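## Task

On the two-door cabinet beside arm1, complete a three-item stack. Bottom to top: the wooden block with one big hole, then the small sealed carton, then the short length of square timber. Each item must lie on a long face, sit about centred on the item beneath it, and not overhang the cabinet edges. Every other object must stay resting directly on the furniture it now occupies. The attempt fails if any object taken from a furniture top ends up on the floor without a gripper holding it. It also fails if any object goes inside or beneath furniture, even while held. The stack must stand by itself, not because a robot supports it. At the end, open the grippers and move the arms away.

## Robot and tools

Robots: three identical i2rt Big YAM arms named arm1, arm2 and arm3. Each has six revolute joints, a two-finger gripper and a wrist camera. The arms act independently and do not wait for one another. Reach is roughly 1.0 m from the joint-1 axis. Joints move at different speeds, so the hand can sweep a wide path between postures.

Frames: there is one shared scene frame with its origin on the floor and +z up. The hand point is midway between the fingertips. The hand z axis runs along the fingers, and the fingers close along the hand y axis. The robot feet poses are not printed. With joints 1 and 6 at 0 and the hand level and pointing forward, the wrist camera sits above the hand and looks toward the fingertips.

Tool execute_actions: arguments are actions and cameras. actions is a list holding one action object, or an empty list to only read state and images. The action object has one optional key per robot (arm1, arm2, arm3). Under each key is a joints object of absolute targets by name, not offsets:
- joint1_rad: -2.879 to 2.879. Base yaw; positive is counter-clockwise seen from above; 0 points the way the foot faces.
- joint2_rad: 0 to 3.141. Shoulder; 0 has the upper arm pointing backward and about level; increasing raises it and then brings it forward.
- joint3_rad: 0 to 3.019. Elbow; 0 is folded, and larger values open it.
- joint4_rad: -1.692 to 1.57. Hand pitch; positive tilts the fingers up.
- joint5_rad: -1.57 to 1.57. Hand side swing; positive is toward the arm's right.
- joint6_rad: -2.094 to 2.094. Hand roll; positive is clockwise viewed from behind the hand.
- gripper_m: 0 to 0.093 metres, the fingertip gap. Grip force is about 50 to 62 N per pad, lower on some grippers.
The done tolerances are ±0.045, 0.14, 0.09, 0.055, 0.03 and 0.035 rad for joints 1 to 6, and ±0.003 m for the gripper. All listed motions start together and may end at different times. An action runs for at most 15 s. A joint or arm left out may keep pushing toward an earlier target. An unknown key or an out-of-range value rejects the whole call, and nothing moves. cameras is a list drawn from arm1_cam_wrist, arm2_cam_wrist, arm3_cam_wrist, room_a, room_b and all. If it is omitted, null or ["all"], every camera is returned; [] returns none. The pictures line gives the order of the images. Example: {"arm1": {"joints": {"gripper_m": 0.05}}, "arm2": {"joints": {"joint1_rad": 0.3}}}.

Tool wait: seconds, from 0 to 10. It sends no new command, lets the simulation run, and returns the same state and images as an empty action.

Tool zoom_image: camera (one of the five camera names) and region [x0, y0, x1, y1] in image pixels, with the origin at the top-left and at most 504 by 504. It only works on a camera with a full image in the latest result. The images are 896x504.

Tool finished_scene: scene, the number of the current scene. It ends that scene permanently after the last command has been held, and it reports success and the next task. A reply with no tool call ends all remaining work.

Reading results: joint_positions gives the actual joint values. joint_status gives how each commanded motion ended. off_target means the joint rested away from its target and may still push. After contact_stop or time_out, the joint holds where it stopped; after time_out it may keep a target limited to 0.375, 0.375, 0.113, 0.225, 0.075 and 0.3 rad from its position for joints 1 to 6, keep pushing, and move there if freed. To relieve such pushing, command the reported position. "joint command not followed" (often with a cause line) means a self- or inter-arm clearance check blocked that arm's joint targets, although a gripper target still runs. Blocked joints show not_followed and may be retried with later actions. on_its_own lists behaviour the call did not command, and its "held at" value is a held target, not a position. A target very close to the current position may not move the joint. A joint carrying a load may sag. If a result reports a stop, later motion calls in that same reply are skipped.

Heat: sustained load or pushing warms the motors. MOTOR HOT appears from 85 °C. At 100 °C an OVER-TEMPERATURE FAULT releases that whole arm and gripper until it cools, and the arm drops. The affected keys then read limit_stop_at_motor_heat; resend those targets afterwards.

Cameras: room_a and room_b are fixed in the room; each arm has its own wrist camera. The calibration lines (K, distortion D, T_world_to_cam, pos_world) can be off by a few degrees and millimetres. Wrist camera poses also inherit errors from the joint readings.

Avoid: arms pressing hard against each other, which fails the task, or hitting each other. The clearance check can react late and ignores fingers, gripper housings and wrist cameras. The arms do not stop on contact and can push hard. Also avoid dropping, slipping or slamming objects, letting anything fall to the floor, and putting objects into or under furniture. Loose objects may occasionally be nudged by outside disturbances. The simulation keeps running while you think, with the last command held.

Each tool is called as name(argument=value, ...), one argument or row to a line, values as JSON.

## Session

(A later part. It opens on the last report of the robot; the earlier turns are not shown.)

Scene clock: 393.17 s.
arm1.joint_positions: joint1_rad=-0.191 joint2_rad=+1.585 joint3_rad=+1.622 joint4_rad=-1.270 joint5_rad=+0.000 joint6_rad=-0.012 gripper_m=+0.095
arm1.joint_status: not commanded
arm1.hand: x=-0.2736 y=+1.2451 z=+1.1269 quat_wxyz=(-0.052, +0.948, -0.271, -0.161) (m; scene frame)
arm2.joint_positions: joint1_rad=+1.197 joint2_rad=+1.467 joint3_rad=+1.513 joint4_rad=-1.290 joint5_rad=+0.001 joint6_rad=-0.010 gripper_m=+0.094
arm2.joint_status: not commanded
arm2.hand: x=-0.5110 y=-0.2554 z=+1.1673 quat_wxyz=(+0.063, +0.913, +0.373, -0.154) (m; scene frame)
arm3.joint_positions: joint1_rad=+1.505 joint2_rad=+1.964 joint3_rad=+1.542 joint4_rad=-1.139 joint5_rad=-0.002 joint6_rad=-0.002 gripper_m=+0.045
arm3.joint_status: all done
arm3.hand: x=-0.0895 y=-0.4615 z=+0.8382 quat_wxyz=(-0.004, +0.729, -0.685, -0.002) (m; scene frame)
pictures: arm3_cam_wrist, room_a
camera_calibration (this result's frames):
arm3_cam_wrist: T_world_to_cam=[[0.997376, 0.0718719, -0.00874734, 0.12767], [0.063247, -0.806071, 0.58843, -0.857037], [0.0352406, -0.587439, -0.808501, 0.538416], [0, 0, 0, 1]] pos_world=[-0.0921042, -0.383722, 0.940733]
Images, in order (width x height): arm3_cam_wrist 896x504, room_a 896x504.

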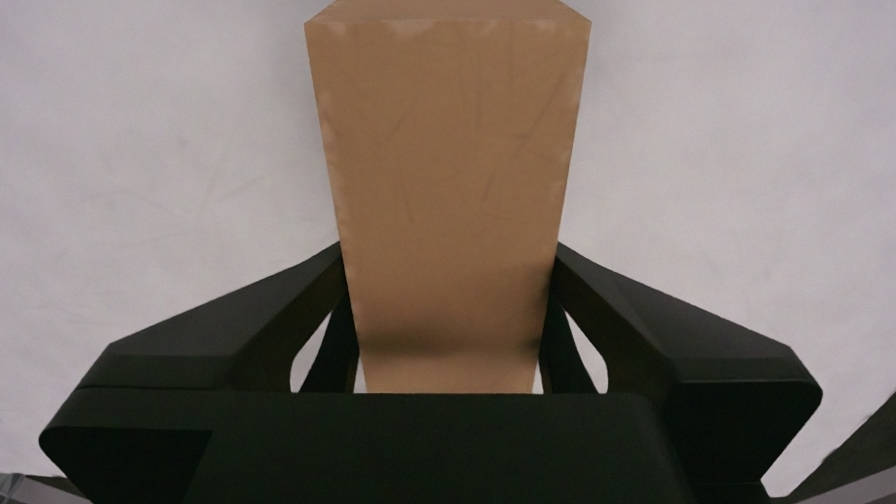

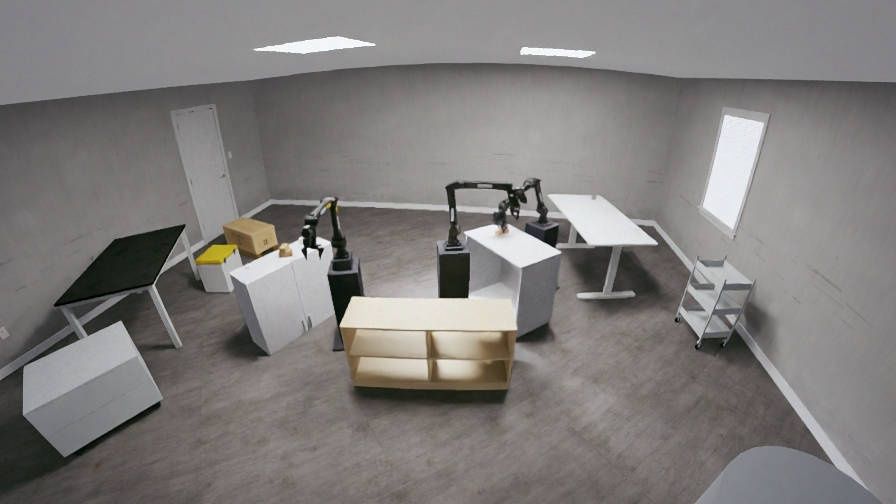

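execute_actions(
  actions=[
    {"arm3": {"joints": {"joint2_rad": 1.985, "joint4_rad": -1.105}}},
  ],
  cameras=["arm3_cam_wrist", "room_a"],
)

zoom_image(
  camera="room_a",
  region=[470, 200, 540, 250],
)

Scene clock: 406.90 s.
arm1.joint_positions: joint1_rad=-0.191 joint2_rad=+1.585 joint3_rad=+1.622 joint4_rad=-1.270 joint5_rad=+0.000 joint6_rad=-0.012 gripper_m=+0.095
arm1.joint_status: not commanded
arm1.hand: x=-0.2736 y=+1.2451 z=+1.1269 quat_wxyz=(-0.052, +0.948, -0.271, -0.161) (m; scene frame)
arm2.joint_positions: joint1_rad=+1.197 joint2_rad=+1.467 joint3_rad=+1.513 joint4_rad=-1.290 joint5_rad=+0.001 joint6_rad=-0.010 gripper_m=+0.094
arm2.joint_status: not commanded
arm2.hand: x=-0.5110 y=-0.2554 z=+1.1673 quat_wxyz=(+0.063, +0.913, +0.373, -0.154) (m; scene frame)
arm3.joint_positions: joint1_rad=+1.505 joint2_rad=+1.998 joint3_rad=+1.542 joint4_rad=-1.119 joint5_rad=-0.002 joint6_rad=-0.002 gripper_m=+0.045
arm3.joint_status: all done
arm3.hand: x=-0.0895 y=-0.4596 z=+0.8194 quat_wxyz=(+0.001, +0.729, -0.685, +0.003) (m; scene frame)
pictures: arm3_cam_wrist, room_a
camera_calibration (this result's frames):
arm3_cam_wrist: T_world_to_cam=[[0.997388, 0.071681, -0.00890002, 0.127427], [0.0626958, -0.797933, 0.599476, -0.849819], [0.0358694, -0.598468, -0.800343, 0.51265], [0, 0, 0, 1]] pos_world=[-0.0922028, -0.380429, 0.920876]
Images, in order (width x height): arm3_cam_wrist 896x504, room_a 896x504.

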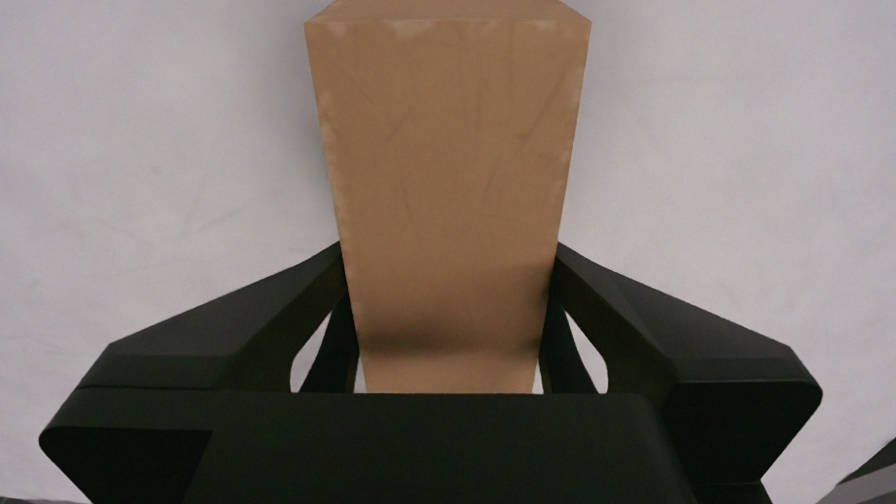

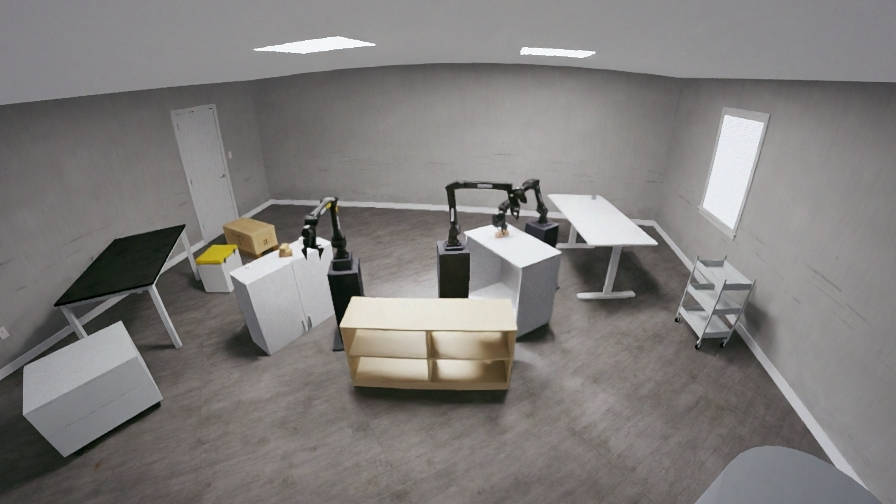

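Region (470, 200, 540, 250) of room_a's 896x504 image, scaled by 7.200, with more detail than that image has; it fills the top 360 rows of this view, and the rest is white.

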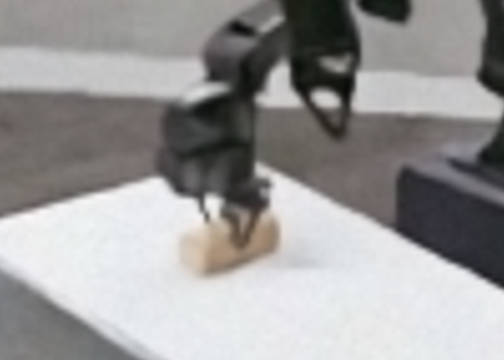

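execute_actions(
  actions=[
    {"arm3": {"joints": {"joint3_rad": 1.522}}},
  ],
  cameras=["arm3_cam_wrist", "room_a"],
)

zoom_image(
  camera="room_a",
  region=[470, 200, 540, 250],
)

Scene clock: 413.47 s.
arm1.joint_positions: joint1_rad=-0.191 joint2_rad=+1.585 joint3_rad=+1.622 joint4_rad=-1.270 joint5_rad=+0.000 joint6_rad=-0.012 gripper_m=+0.095
arm1.joint_status: not commanded
arm1.hand: x=-0.2736 y=+1.2451 z=+1.1269 quat_wxyz=(-0.052, +0.948, -0.271, -0.161) (m; scene frame)
arm2.joint_positions: joint1_rad=+1.197 joint2_rad=+1.467 joint3_rad=+1.513 joint4_rad=-1.290 joint5_rad=+0.001 joint6_rad=-0.010 gripper_m=+0.094
arm2.joint_status: not commanded
arm2.hand: x=-0.5110 y=-0.2554 z=+1.1673 quat_wxyz=(+0.063, +0.913, +0.373, -0.154) (m; scene frame)
arm3.joint_positions: joint1_rad=+1.505 joint2_rad=+1.996 joint3_rad=+1.527 joint4_rad=-1.113 joint5_rad=-0.002 joint6_rad=-0.002 gripper_m=+0.045
arm3.joint_status: all done
arm3.hand: x=-0.0891 y=-0.4640 z=+0.8154 quat_wxyz=(+0.003, +0.729, -0.685, +0.006) (m; scene frame)
pictures: arm3_cam_wrist, room_a
camera_calibration (this result's frames):
arm3_cam_wrist: T_world_to_cam=[[0.9974, 0.0715998, -0.00820838, 0.126688], [0.0619794, -0.794065, 0.604664, -0.853457], [0.0367758, -0.6036, -0.796438, 0.501319], [0, 0, 0, 1]] pos_world=[-0.0918985, -0.384175, 0.916365]
Images, in order (width x height): arm3_cam_wrist 896x504, room_a 896x504.

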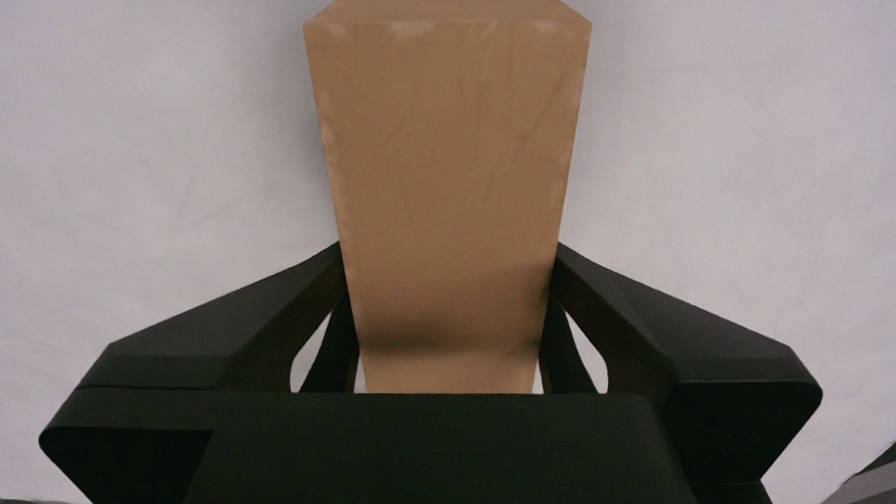

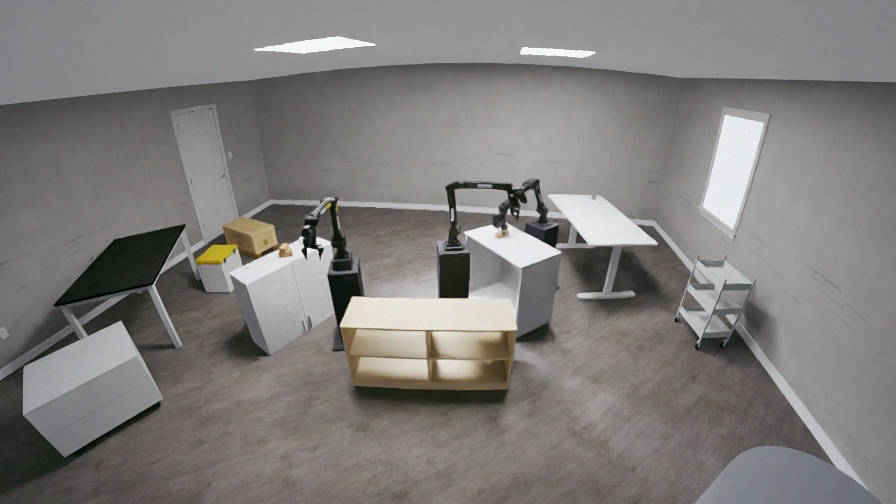

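Region (470, 200, 540, 250) of room_a's 896x504 image, scaled by 7.200, with more detail than that image has; it fills the top 360 rows of this view, and the rest is white.

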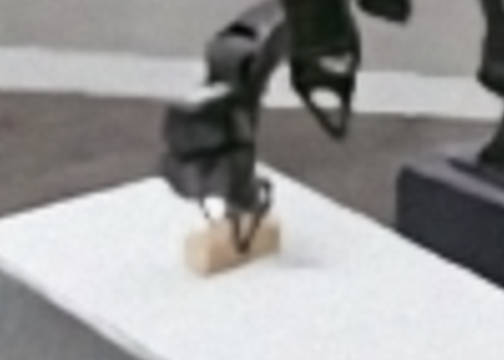

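execute_actions(
  actions=[
    {"arm3": {"joints": {"gripper_m": 0.093}}},
  ],
  cameras=["arm3_cam_wrist"],
)

Scene clock: 422.90 s.
arm1.joint_positions: joint1_rad=-0.191 joint2_rad=+1.585 joint3_rad=+1.622 joint4_rad=-1.270 joint5_rad=+0.000 joint6_rad=-0.012 gripper_m=+0.095
arm1.joint_status: not commanded
arm1.hand: x=-0.2736 y=+1.2451 z=+1.1269 quat_wxyz=(-0.052, +0.948, -0.271, -0.161) (m; scene frame)
arm2.joint_positions: joint1_rad=+1.197 joint2_rad=+1.467 joint3_rad=+1.513 joint4_rad=-1.290 joint5_rad=+0.001 joint6_rad=-0.010 gripper_m=+0.094
arm2.joint_status: not commanded
arm2.hand: x=-0.5110 y=-0.2554 z=+1.1673 quat_wxyz=(+0.063, +0.913, +0.373, -0.154) (m; scene frame)
arm3.joint_positions: joint1_rad=+1.505 joint2_rad=+1.996 joint3_rad=+1.519 joint4_rad=-1.113 joint5_rad=-0.001 joint6_rad=-0.002 gripper_m=+0.093
arm3.joint_status: all done
arm3.hand: x=-0.0888 y=-0.4673 z=+0.8127 quat_wxyz=(+0.006, +0.729, -0.685, +0.009) (m; scene frame)
pictures: arm3_cam_wrist
camera_calibration (this result's frames):
arm3_cam_wrist: T_world_to_cam=[[0.997409, 0.0715008, -0.00791423, 0.126339], [0.0614249, -0.789221, 0.611029, -0.857473], [0.037443, -0.609932, -0.791568, 0.490284], [0, 0, 0, 1]] pos_world=[-0.0916994, -0.386729, 0.913034]
Images, in order (width x height): arm3_cam_wrist 896x504.

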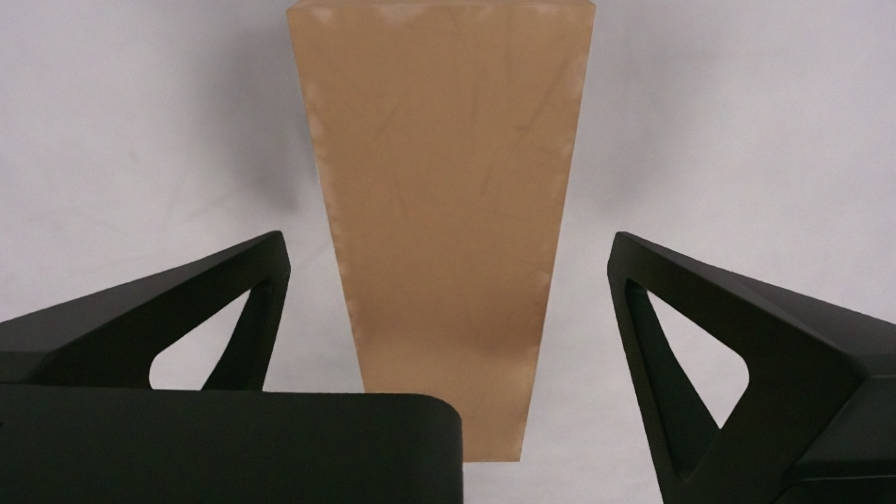

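execute_actions(
  actions=[
    {"arm3": {"joints": {"joint2_rad": 1.78}}, "arm2": {"joints": {"joint2_rad": 1.885, "joint3_rad": 1.535, "joint4_rad": -1.155, "joint6_rad": 0.04}}},
  ],
  cameras=["arm3_cam_wrist", "room_b"],
)

Scene clock: 452.47 s.
arm1.joint_positions: joint1_rad=-0.191 joint2_rad=+1.585 joint3_rad=+1.622 joint4_rad=-1.270 joint5_rad=+0.000 joint6_rad=-0.012 gripper_m=+0.095
arm1.joint_status: not commanded
arm1.hand: x=-0.2736 y=+1.2451 z=+1.1269 quat_wxyz=(-0.052, +0.948, -0.271, -0.161) (m; scene frame)
arm2.joint_positions: joint1_rad=+1.197 joint2_rad=+1.897 joint3_rad=+1.513 joint4_rad=-1.163 joint5_rad=+0.001 joint6_rad=+0.027 gripper_m=+0.094
arm2.joint_status: all done
arm2.hand: x=-0.5525 y=-0.2968 z=+0.9475 quat_wxyz=(+0.008, +0.932, +0.362, -0.014) (m; scene frame)
arm3.joint_positions: joint1_rad=+1.505 joint2_rad=+1.783 joint3_rad=+1.505 joint4_rad=-1.113 joint5_rad=-0.001 joint6_rad=-0.002 gripper_m=+0.093
arm3.joint_status: all done
arm3.hand: x=-0.0896 y=-0.4626 z=+0.9254 quat_wxyz=(-0.062, +0.726, -0.682, -0.063) (m; scene frame)
pictures: arm3_cam_wrist, room_b
camera_calibration (this result's frames):
arm3_cam_wrist: T_world_to_cam=[[0.997255, 0.0738407, -0.00553264, 0.12662], [0.0686215, -0.893517, 0.443755, -0.815389], [0.0278237, -0.442917, -0.896131, 0.755549], [0, 0, 0, 1]] pos_world=[-0.0913412, -0.403269, 1.0396]
Images, in order (width x height): arm3_cam_wrist 896x504, room_b 896x504.

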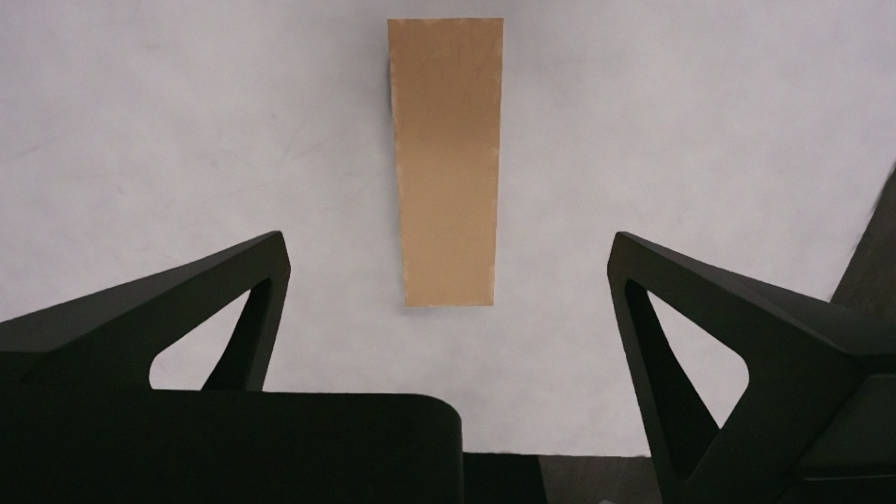

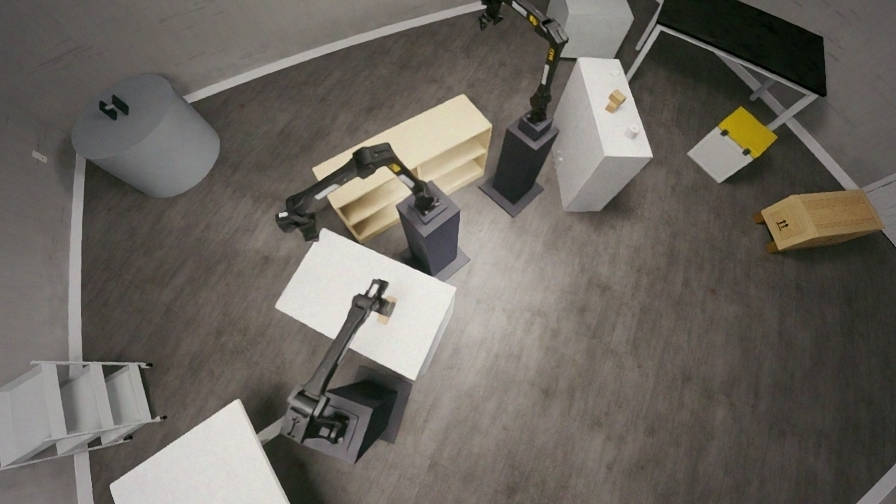

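execute_actions(
  actions=[
    {"arm3": {"joints": {"joint1_rad": 0.2, "joint2_rad": 1.3}}, "arm2": {"joints": {"joint1_rad": 2.098}}},
  ],
  cameras=["arm2_cam_wrist", "room_b"],
)

Scene clock: 458.93 s.
arm1.joint_positions: joint1_rad=-0.191 joint2_rad=+1.585 joint3_rad=+1.622 joint4_rad=-1.270 joint5_rad=+0.000 joint6_rad=-0.012 gripper_m=+0.095
arm1.joint_status: not commanded
arm1.hand: x=-0.2736 y=+1.2451 z=+1.1269 quat_wxyz=(-0.052, +0.948, -0.271, -0.161) (m; scene frame)
arm2.joint_positions: joint1_rad=+2.106 joint2_rad=+1.897 joint3_rad=+1.513 joint4_rad=-1.158 joint5_rad=-0.002 joint6_rad=+0.029 gripper_m=+0.094
arm2.joint_status: all done
arm2.hand: x=-0.0841 y=-0.4687 z=+0.9478 quat_wxyz=(+0.013, +0.680, +0.733, -0.013) (m; scene frame)
arm3.joint_positions: joint1_rad=+0.196 joint2_rad=+1.311 joint3_rad=+1.504 joint4_rad=-1.113 joint5_rad=+0.001 joint6_rad=-0.002 gripper_m=+0.093
arm3.joint_status: all done
arm3.hand: x=+0.4318 y=-0.8781 z=+1.1810 quat_wxyz=(-0.318, +0.153, -0.934, -0.049) (m; scene frame)
pictures: arm2_cam_wrist, room_b
camera_calibration (this result's frames):
arm2_cam_wrist: T_world_to_cam=[[-0.998425, -0.0560774, -0.00163794, -0.107174], [-0.0475938, 0.8312, 0.553933, -0.136387], [-0.0297016, 0.553138, -0.83256, 1.17173], [0, 0, 0, 1]] pos_world=[-0.0786941, -0.540772, 1.05091]
Images, in order (width x height): arm2_cam_wrist 896x504, room_b 896x504.

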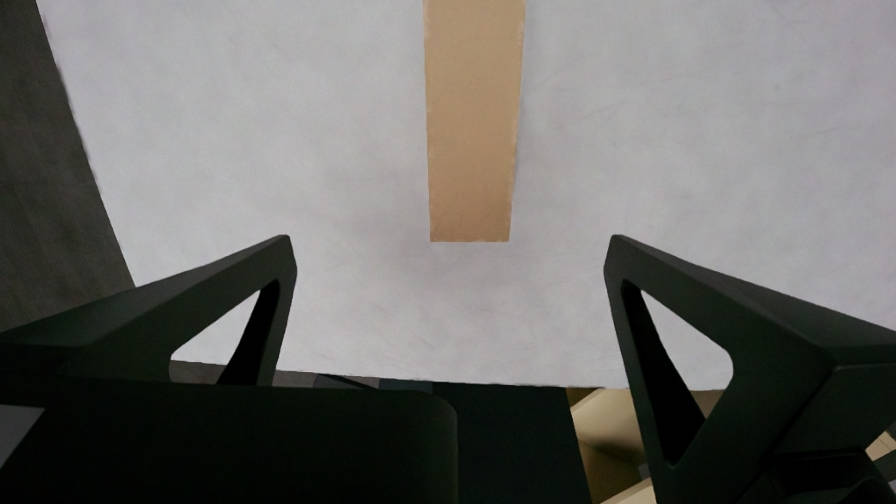

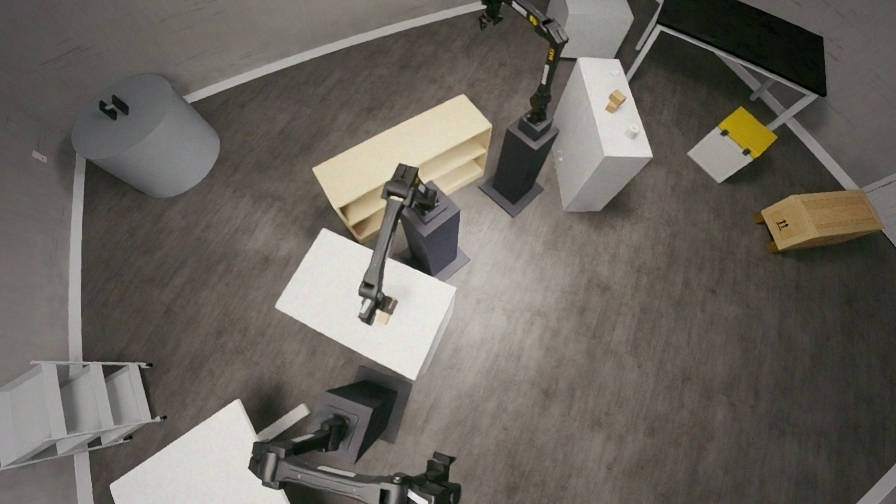

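execute_actions(
  actions=[
    {"arm2": {"joints": {"joint1_rad": 2.078, "joint2_rad": 2.093, "joint3_rad": 1.445, "joint4_rad": -0.875}}},
  ],
  cameras=["arm2_cam_wrist"],
)

Scene clock: 486.00 s.
arm1.joint_positions: joint1_rad=-0.191 joint2_rad=+1.585 joint3_rad=+1.622 joint4_rad=-1.270 joint5_rad=+0.000 joint6_rad=-0.012 gripper_m=+0.095
arm1.joint_status: not commanded
arm1.hand: x=-0.2736 y=+1.2451 z=+1.1269 quat_wxyz=(-0.052, +0.948, -0.271, -0.161) (m; scene frame)
arm2.joint_positions: joint1_rad=+2.085 joint2_rad=+2.113 joint3_rad=+1.436 joint4_rad=-0.887 joint5_rad=-0.002 joint6_rad=+0.029 gripper_m=+0.094
arm2.joint_status: all done
arm2.hand: x=-0.0958 y=-0.4774 z=+0.8042 quat_wxyz=(+0.005, +0.687, +0.726, -0.006) (m; scene frame)
arm3.joint_positions: joint1_rad=+0.196 joint2_rad=+1.311 joint3_rad=+1.504 joint4_rad=-1.113 joint5_rad=+0.001 joint6_rad=-0.002 gripper_m=+0.093
arm3.joint_status: not commanded
arm3.hand: x=+0.4318 y=-0.8781 z=+1.1810 quat_wxyz=(-0.318, +0.153, -0.934, -0.049) (m; scene frame)
pictures: arm2_cam_wrist
camera_calibration (this result's frames):
arm2_cam_wrist: T_world_to_cam=[[-0.999386, -0.0350201, -0.000783813, -0.11034], [-0.0291922, 0.820289, 0.571204, -0.0675967], [-0.0193606, 0.570876, -0.820808, 1.05662], [0, 0, 0, 1]] pos_world=[-0.0917887, -0.551613, 0.905806]
Images, in order (width x height): arm2_cam_wrist 896x504.

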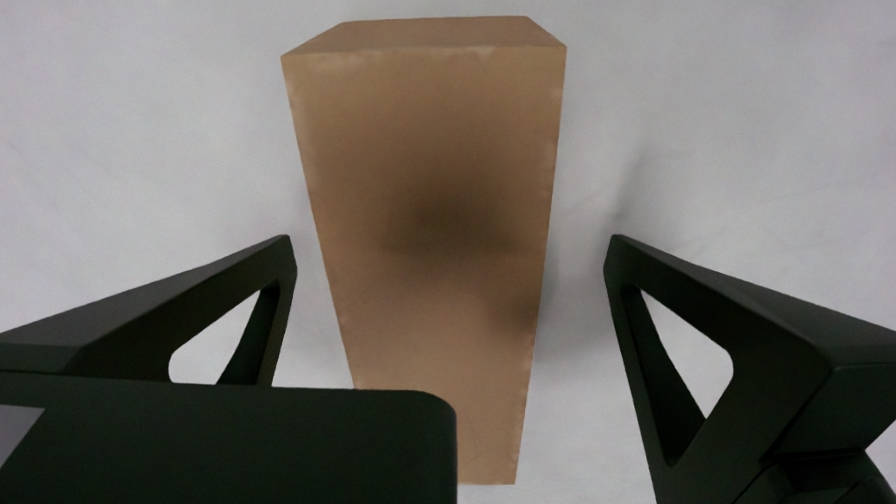

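execute_actions(
  actions=[
    {"arm2": {"joints": {"gripper_m": 0.035}}},
  ],
  cameras=["arm2_cam_wrist"],
)

Scene clock: 493.30 s.
arm1.joint_positions: joint1_rad=-0.191 joint2_rad=+1.585 joint3_rad=+1.622 joint4_rad=-1.270 joint5_rad=+0.000 joint6_rad=-0.012 gripper_m=+0.095
arm1.joint_status: not commanded
arm1.hand: x=-0.2736 y=+1.2451 z=+1.1269 quat_wxyz=(-0.052, +0.948, -0.271, -0.161) (m; scene frame)
arm2.joint_positions: joint1_rad=+2.085 joint2_rad=+2.113 joint3_rad=+1.436 joint4_rad=-0.885 joint5_rad=-0.001 joint6_rad=+0.030 gripper_m=+0.045
arm2.joint_status: gripper_m off_target (ended at +0.045, target +0.035)
arm2.hand: x=-0.0960 y=-0.4777 z=+0.8042 quat_wxyz=(+0.005, +0.687, +0.726, -0.007) (m; scene frame)
arm3.joint_positions: joint1_rad=+0.196 joint2_rad=+1.311 joint3_rad=+1.504 joint4_rad=-1.113 joint5_rad=+0.001 joint6_rad=-0.002 gripper_m=+0.093
arm3.joint_status: not commanded
arm3.hand: x=+0.4318 y=-0.8781 z=+1.1810 quat_wxyz=(-0.318, +0.153, -0.934, -0.049) (m; scene frame)
pictures: arm2_cam_wrist
camera_calibration (this result's frames):
arm2_cam_wrist: T_world_to_cam=[[-0.9994, -0.0346243, 0.000296056, -0.111203], [-0.0282749, 0.821007, 0.570218, -0.0661377], [-0.0199865, 0.569868, -0.821493, 1.0568], [0, 0, 0, 1]] pos_world=[-0.091885, -0.551786, 0.905898]
Images, in order (width x height): arm2_cam_wrist 896x504.

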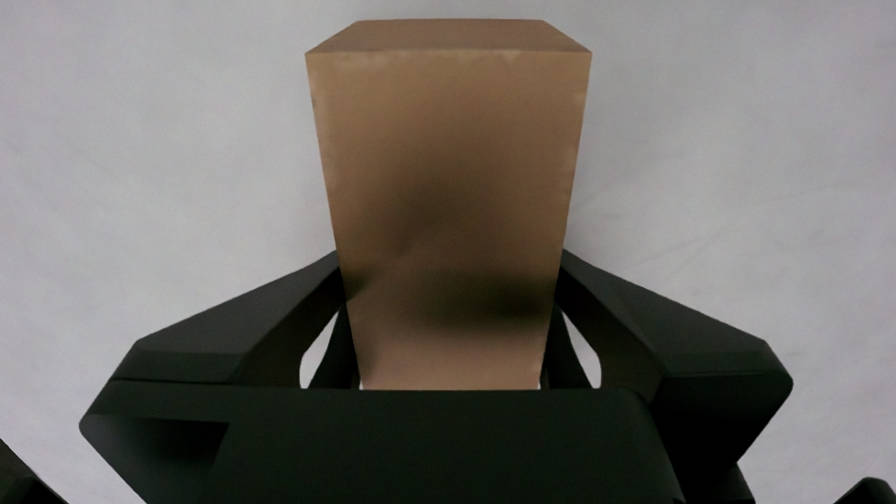

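execute_actions(
  actions=[
    {"arm2": {"joints": {"joint2_rad": 1.92}}},
  ],
  cameras=["arm2_cam_wrist"],
)

Scene clock: 528.77 s.
arm1.joint_positions: joint1_rad=-0.191 joint2_rad=+1.585 joint3_rad=+1.622 joint4_rad=-1.270 joint5_rad=+0.000 joint6_rad=-0.012 gripper_m=+0.095
arm1.joint_status: not commanded
arm1.hand: x=-0.2736 y=+1.2451 z=+1.1269 quat_wxyz=(-0.052, +0.948, -0.271, -0.161) (m; scene frame)
arm2.joint_positions: joint1_rad=+2.085 joint2_rad=+1.911 joint3_rad=+1.436 joint4_rad=-0.885 joint5_rad=-0.001 joint6_rad=+0.030 gripper_m=+0.045
arm2.joint_status: all done
arm2.hand: x=-0.0933 y=-0.5045 z=+0.9191 quat_wxyz=(+0.080, +0.683, +0.722, -0.074) (m; scene frame)
arm3.joint_positions: joint1_rad=+0.196 joint2_rad=+1.311 joint3_rad=+1.504 joint4_rad=-1.113 joint5_rad=+0.001 joint6_rad=-0.002 gripper_m=+0.093
arm3.joint_status: not commanded
arm3.hand: x=+0.4318 y=-0.8781 z=+1.1810 quat_wxyz=(-0.318, +0.153, -0.934, -0.049) (m; scene frame)
pictures: arm2_cam_wrist
camera_calibration (this result's frames):
arm2_cam_wrist: T_world_to_cam=[[-0.999297, -0.0362551, -0.00958862, -0.101228], [-0.0370961, 0.918127, 0.394546, 0.100133], [-0.00550075, 0.394624, -0.918826, 1.16892], [0, 0, 0, 1]] pos_world=[-0.0910125, -0.556888, 1.03355]
Images, in order (width x height): arm2_cam_wrist 896x504.

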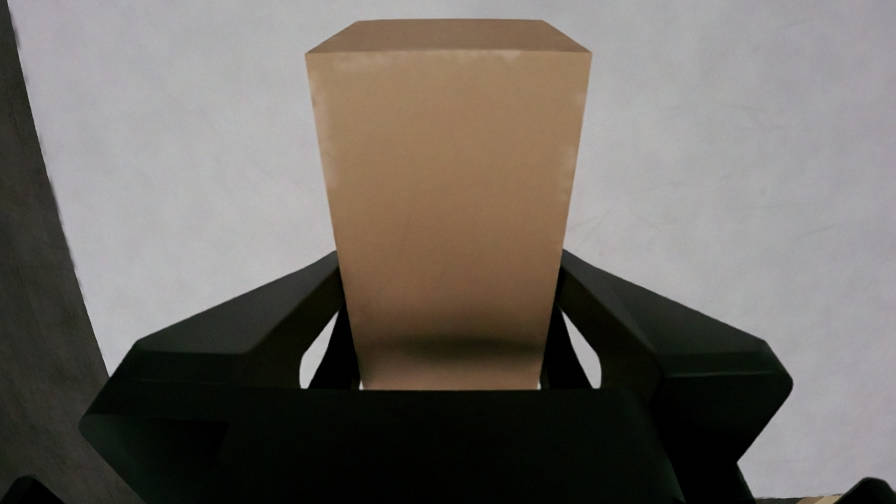

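execute_actions(
  actions=[
    {"arm2": {"joints": {"joint1_rad": -0.70, "joint2_rad": 2.04, "joint3_rad": 1.91, "joint4_rad": -0.955, "joint6_rad": 1.01}}, "arm3": {"joints": {"joint1_rad": 0.0, "joint2_rad": 1.0}}},
  ],
  cameras=["arm2_cam_wrist", "room_a", "room_b"],
)

Scene clock: 560.03 s.
arm1.joint_positions: joint1_rad=-0.191 joint2_rad=+1.585 joint3_rad=+1.622 joint4_rad=-1.270 joint5_rad=+0.000 joint6_rad=-0.012 gripper_m=+0.095
arm1.joint_status: not commanded
arm1.hand: x=-0.2736 y=+1.2451 z=+1.1269 quat_wxyz=(-0.052, +0.948, -0.271, -0.161) (m; scene frame)
arm2.joint_positions: joint1_rad=-0.700 joint2_rad=+2.065 joint3_rad=+1.886 joint4_rad=-0.949 joint5_rad=+0.001 joint6_rad=+0.998 gripper_m=+0.045
arm2.joint_status: all done
arm2.hand: x=-0.4602 y=+0.7688 z=+1.0007 quat_wxyz=(-0.012, +0.473, -0.854, -0.216) (m; scene frame)
arm3.joint_positions: joint1_rad=-0.011 joint2_rad=+1.009 joint3_rad=+1.504 joint4_rad=-1.113 joint5_rad=+0.001 joint6_rad=-0.002 gripper_m=+0.093
arm3.joint_status: all done
arm3.hand: x=+0.3549 y=-0.9930 z=+1.3152 quat_wxyz=(-0.460, +0.052, -0.886, -0.025) (m; scene frame)
pictures: arm2_cam_wrist, room_a, room_b
camera_calibration (this result's frames):
arm2_cam_wrist: T_world_to_cam=[[0.802003, -0.473875, -0.363638, 1.0988], [-0.352059, -0.866811, 0.35312, 0.154039], [-0.482541, -0.155181, -0.862017, 0.88576], [0, 0, 0, 1]] pos_world=[-0.399596, 0.79167, 1.10871]
Images, in order (width x height): arm2_cam_wrist 896x504, room_a 896x504, room_b 896x504.

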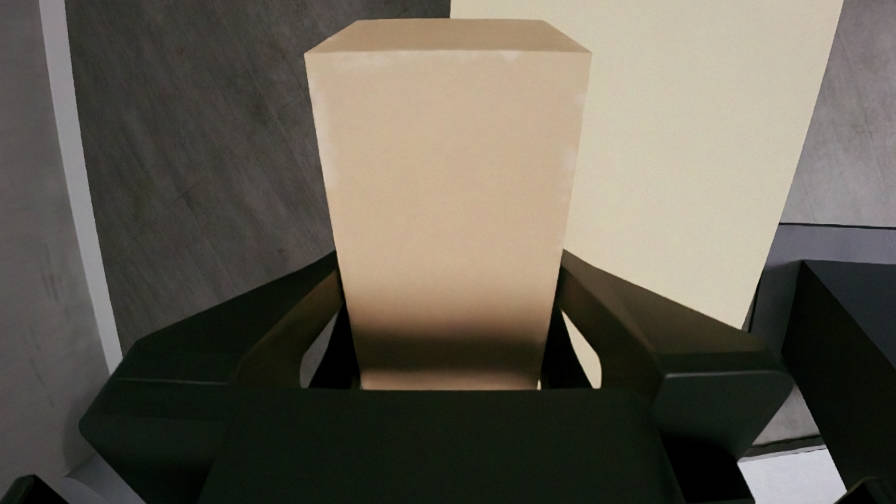

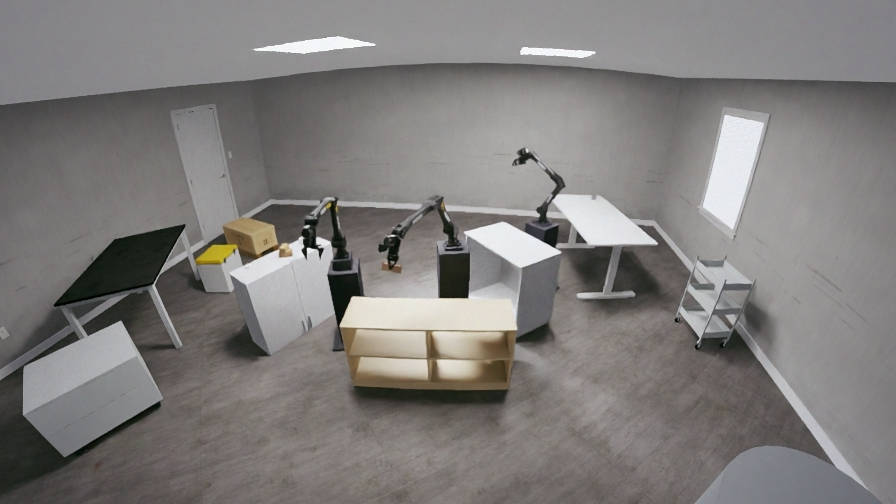

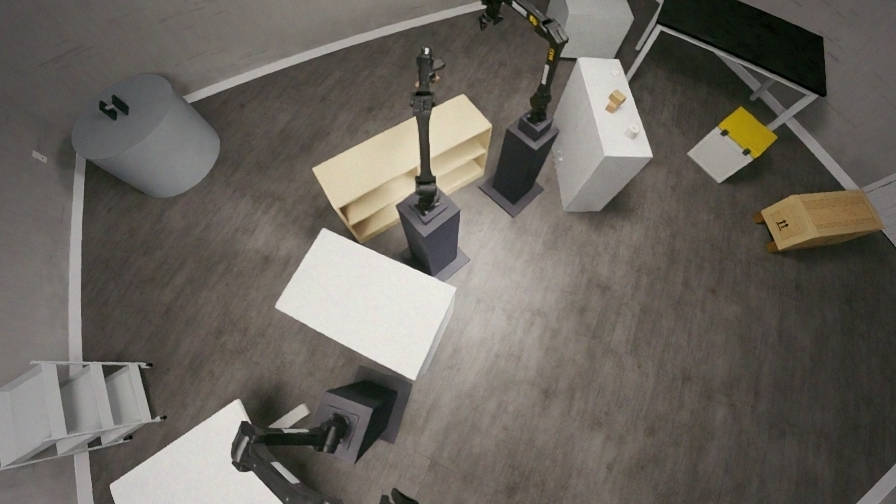

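execute_actions(
  actions=[
    {"arm2": {"joints": {"joint2_rad": 2.48, "joint3_rad": 1.89}}},
  ],
  cameras=["arm2_cam_wrist", "room_a"],
)

zoom_image(
  camera="room_a",
  region=[350, 240, 450, 320],
)

Scene clock: 582.00 s.
arm1.joint_positions: joint1_rad=-0.191 joint2_rad=+1.585 joint3_rad=+1.622 joint4_rad=-1.270 joint5_rad=+0.000 joint6_rad=-0.012 gripper_m=+0.095
arm1.joint_status: not commanded
arm1.hand: x=-0.2736 y=+1.2451 z=+1.1269 quat_wxyz=(-0.052, +0.948, -0.271, -0.161) (m; scene frame)
arm2.joint_positions: joint1_rad=-0.700 joint2_rad=+2.497 joint3_rad=+1.859 joint4_rad=-0.954 joint5_rad=+0.001 joint6_rad=+0.998 gripper_m=+0.045
arm2.joint_status: all done
arm2.hand: x=-0.4286 y=+0.6976 z=+0.6903 quat_wxyz=(+0.004, +0.486, -0.874, +0.014) (m; scene frame)
arm3.joint_positions: joint1_rad=-0.011 joint2_rad=+1.009 joint3_rad=+1.504 joint4_rad=-1.113 joint5_rad=+0.001 joint6_rad=-0.002 gripper_m=+0.093
arm3.joint_status: not commanded
arm3.hand: x=+0.3549 y=-0.9930 z=+1.3152 quat_wxyz=(-0.460, +0.052, -0.886, -0.025) (m; scene frame)
pictures: arm2_cam_wrist, room_a
camera_calibration (this result's frames):
arm2_cam_wrist: T_world_to_cam=[[0.838205, -0.544987, 0.0200326, 0.727146], [-0.446111, -0.664077, 0.599988, -0.139181], [-0.313683, -0.51185, -0.799758, 0.900569], [0, 0, 0, 1]] pos_world=[-0.389095, 0.764814, 0.789177]
Images, in order (width x height): arm2_cam_wrist 896x504, room_a 896x504.

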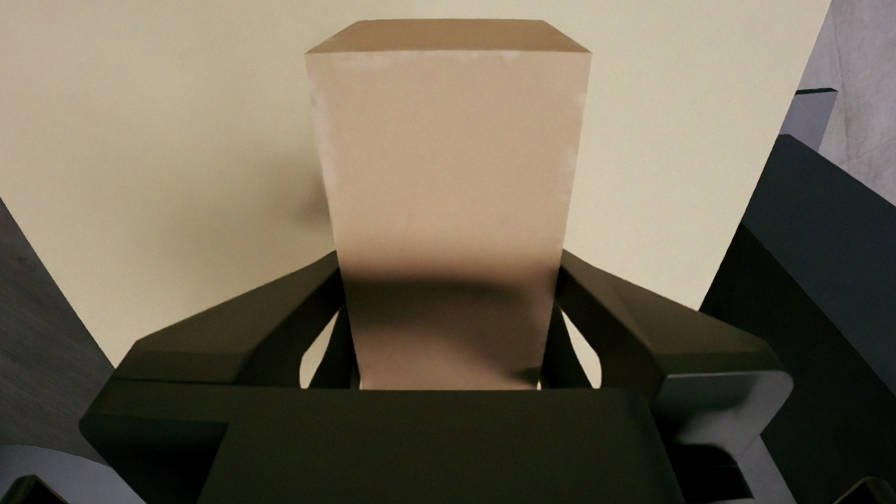

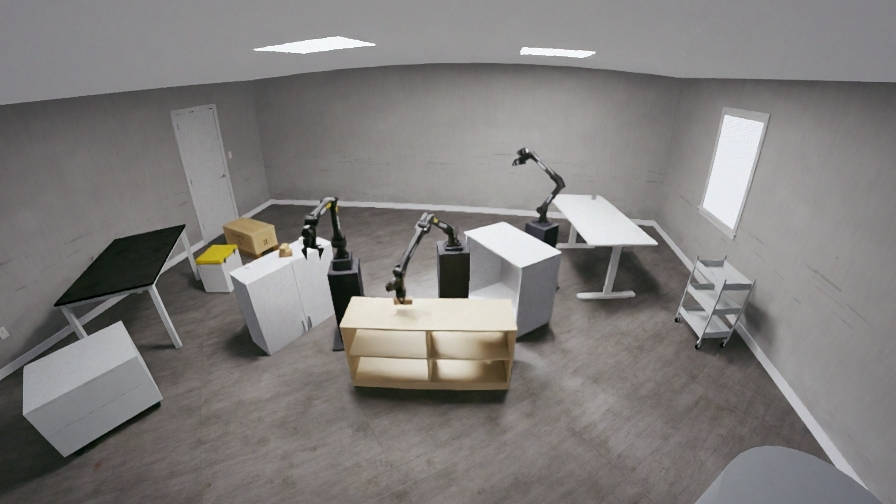

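Region (350, 240, 450, 320) of room_a's 896x504 image, scaled by 5.040, with more detail than that image has; it fills the top 403 rows of this view, and the rest is white.

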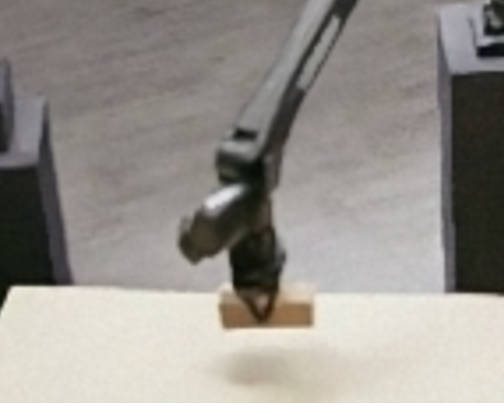

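execute_actions(
  actions=[
    {"arm2": {"joints": {"joint2_rad": 2.525, "joint4_rad": -0.885}}},
  ],
  cameras=["arm2_cam_wrist", "room_a"],
)

zoom_image(
  camera="room_a",
  region=[350, 240, 450, 320],
)

Scene clock: 594.97 s.
arm1.joint_positions: joint1_rad=-0.191 joint2_rad=+1.585 joint3_rad=+1.622 joint4_rad=-1.270 joint5_rad=+0.000 joint6_rad=-0.012 gripper_m=+0.095
arm1.joint_status: not commanded
arm1.hand: x=-0.2736 y=+1.2451 z=+1.1269 quat_wxyz=(-0.052, +0.948, -0.271, -0.161) (m; scene frame)
arm2.joint_positions: joint1_rad=-0.700 joint2_rad=+2.513 joint3_rad=+1.859 joint4_rad=-0.897 joint5_rad=+0.001 joint6_rad=+0.998 gripper_m=+0.045
arm2.joint_status: all done
arm2.hand: x=-0.4326 y=+0.7059 z=+0.6798 quat_wxyz=(+0.002, +0.486, -0.874, -0.007) (m; scene frame)
arm3.joint_positions: joint1_rad=-0.011 joint2_rad=+1.009 joint3_rad=+1.504 joint4_rad=-1.113 joint5_rad=+0.001 joint6_rad=-0.002 gripper_m=+0.093
arm3.joint_status: not commanded
arm3.hand: x=+0.3549 y=-0.9930 z=+1.3152 quat_wxyz=(-0.460, +0.052, -0.886, -0.025) (m; scene frame)
pictures: arm2_cam_wrist, room_a
camera_calibration (this result's frames):
arm2_cam_wrist: T_world_to_cam=[[0.838107, -0.54529, -0.0153507, 0.759442], [-0.435786, -0.686196, 0.582431, -0.0971421], [-0.328127, -0.48145, -0.812735, 0.876283], [0, 0, 0, 1]] pos_world=[-0.391294, 0.769344, 0.780423]
Images, in order (width x height): arm2_cam_wrist 896x504, room_a 896x504.

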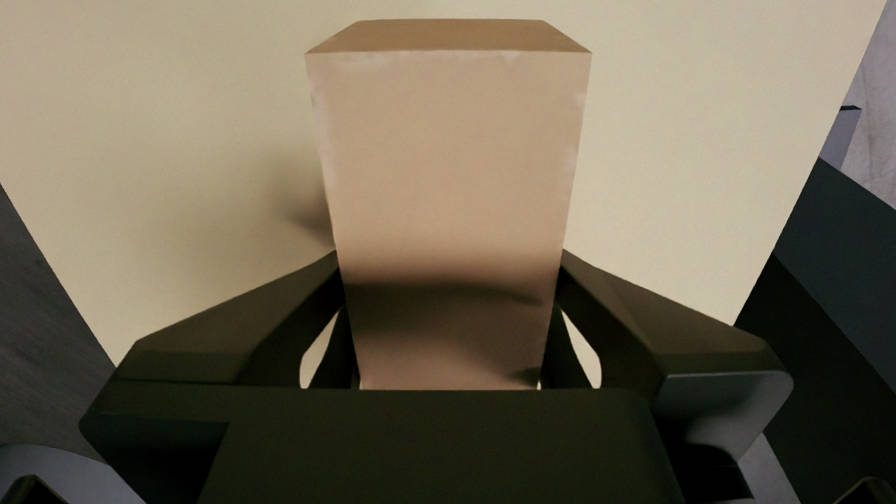

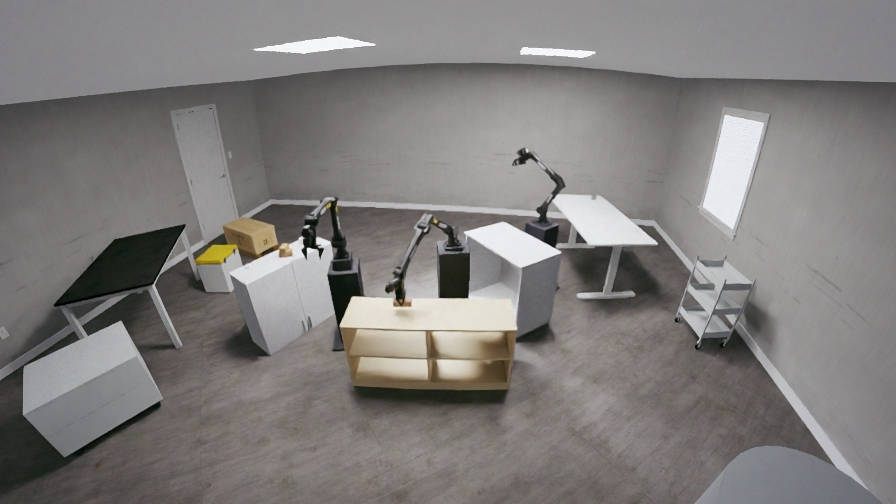

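Region (350, 240, 450, 320) of room_a's 896x504 image, scaled by 5.040, with more detail than that image has; it fills the top 403 rows of this view, and the rest is white.

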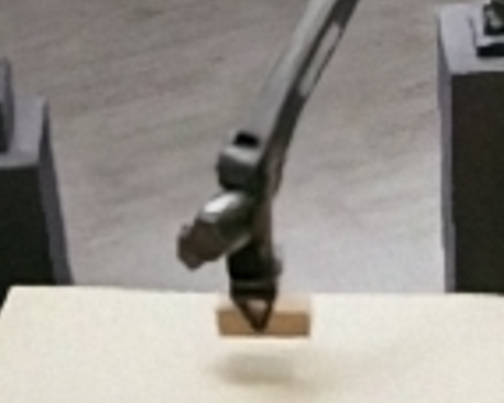

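execute_actions(
  actions=[
    {"arm2": {"joints": {"joint2_rad": 2.56, "joint4_rad": -0.835}}},
  ],
  cameras=["arm2_cam_wrist", "room_a"],
)

zoom_image(
  camera="room_a",
  region=[350, 240, 450, 320],
)

Scene clock: 620.00 s.
arm1.joint_positions: joint1_rad=-0.191 joint2_rad=+1.585 joint3_rad=+1.622 joint4_rad=-1.270 joint5_rad=+0.000 joint6_rad=-0.012 gripper_m=+0.095
arm1.joint_status: not commanded
arm1.hand: x=-0.2736 y=+1.2451 z=+1.1269 quat_wxyz=(-0.052, +0.948, -0.271, -0.161) (m; scene frame)
arm2.joint_positions: joint1_rad=-0.700 joint2_rad=+2.557 joint3_rad=+1.859 joint4_rad=-0.846 joint5_rad=+0.001 joint6_rad=+0.998 gripper_m=+0.045
arm2.joint_status: all done
arm2.hand: x=-0.4320 y=+0.7042 z=+0.6517 quat_wxyz=(+0.002, +0.486, -0.874, -0.010) (m; scene frame)
arm3.joint_positions: joint1_rad=-0.011 joint2_rad=+1.009 joint3_rad=+1.504 joint4_rad=-1.113 joint5_rad=+0.001 joint6_rad=-0.002 gripper_m=+0.093
arm3.joint_status: not commanded
arm3.hand: x=+0.3549 y=-0.9930 z=+1.3152 quat_wxyz=(-0.460, +0.052, -0.886, -0.025) (m; scene frame)
pictures: arm2_cam_wrist, room_a
camera_calibration (this result's frames):
arm2_cam_wrist: T_world_to_cam=[[0.838021, -0.545201, -0.0218426, 0.761747], [-0.433926, -0.690182, 0.5791, -0.0758625], [-0.330801, -0.47582, -0.814964, 0.849162], [0, 0, 0, 1]] pos_world=[-0.390375, 0.766994, 0.752607]
Images, in order (width x height): arm2_cam_wrist 896x504, room_a 896x504.

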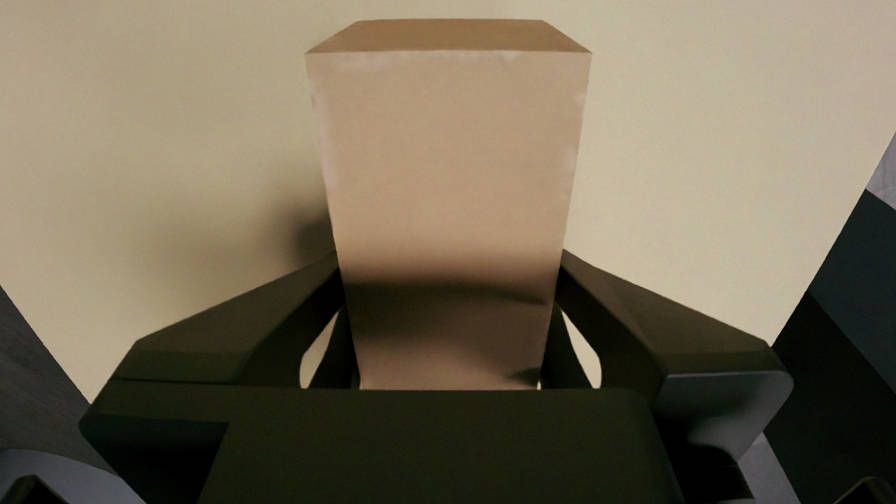

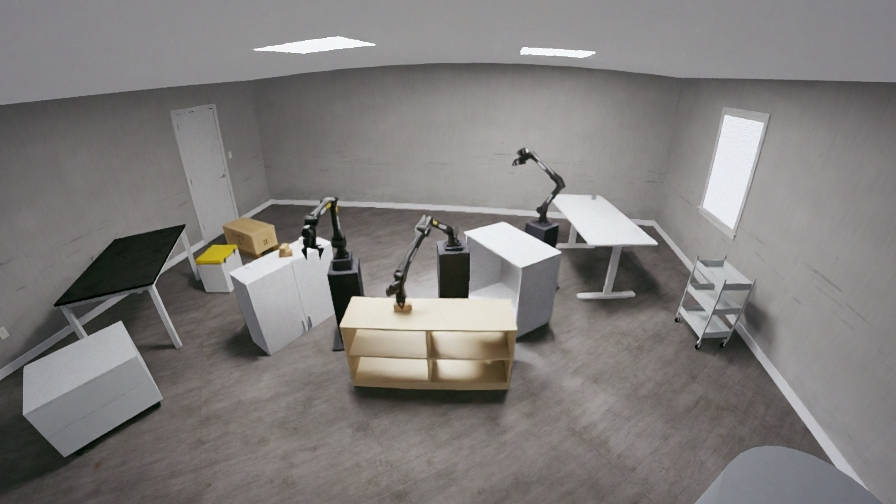

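Region (350, 240, 450, 320) of room_a's 896x504 image, scaled by 5.040, with more detail than that image has; it fills the top 403 rows of this view, and the rest is white.

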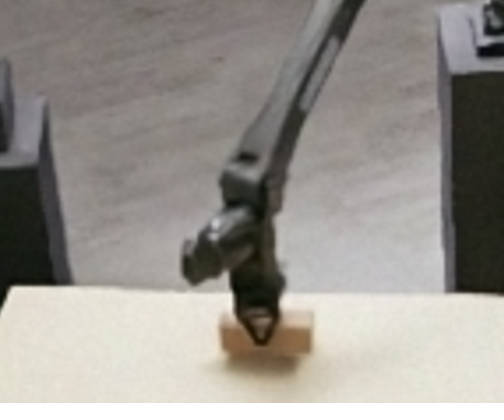

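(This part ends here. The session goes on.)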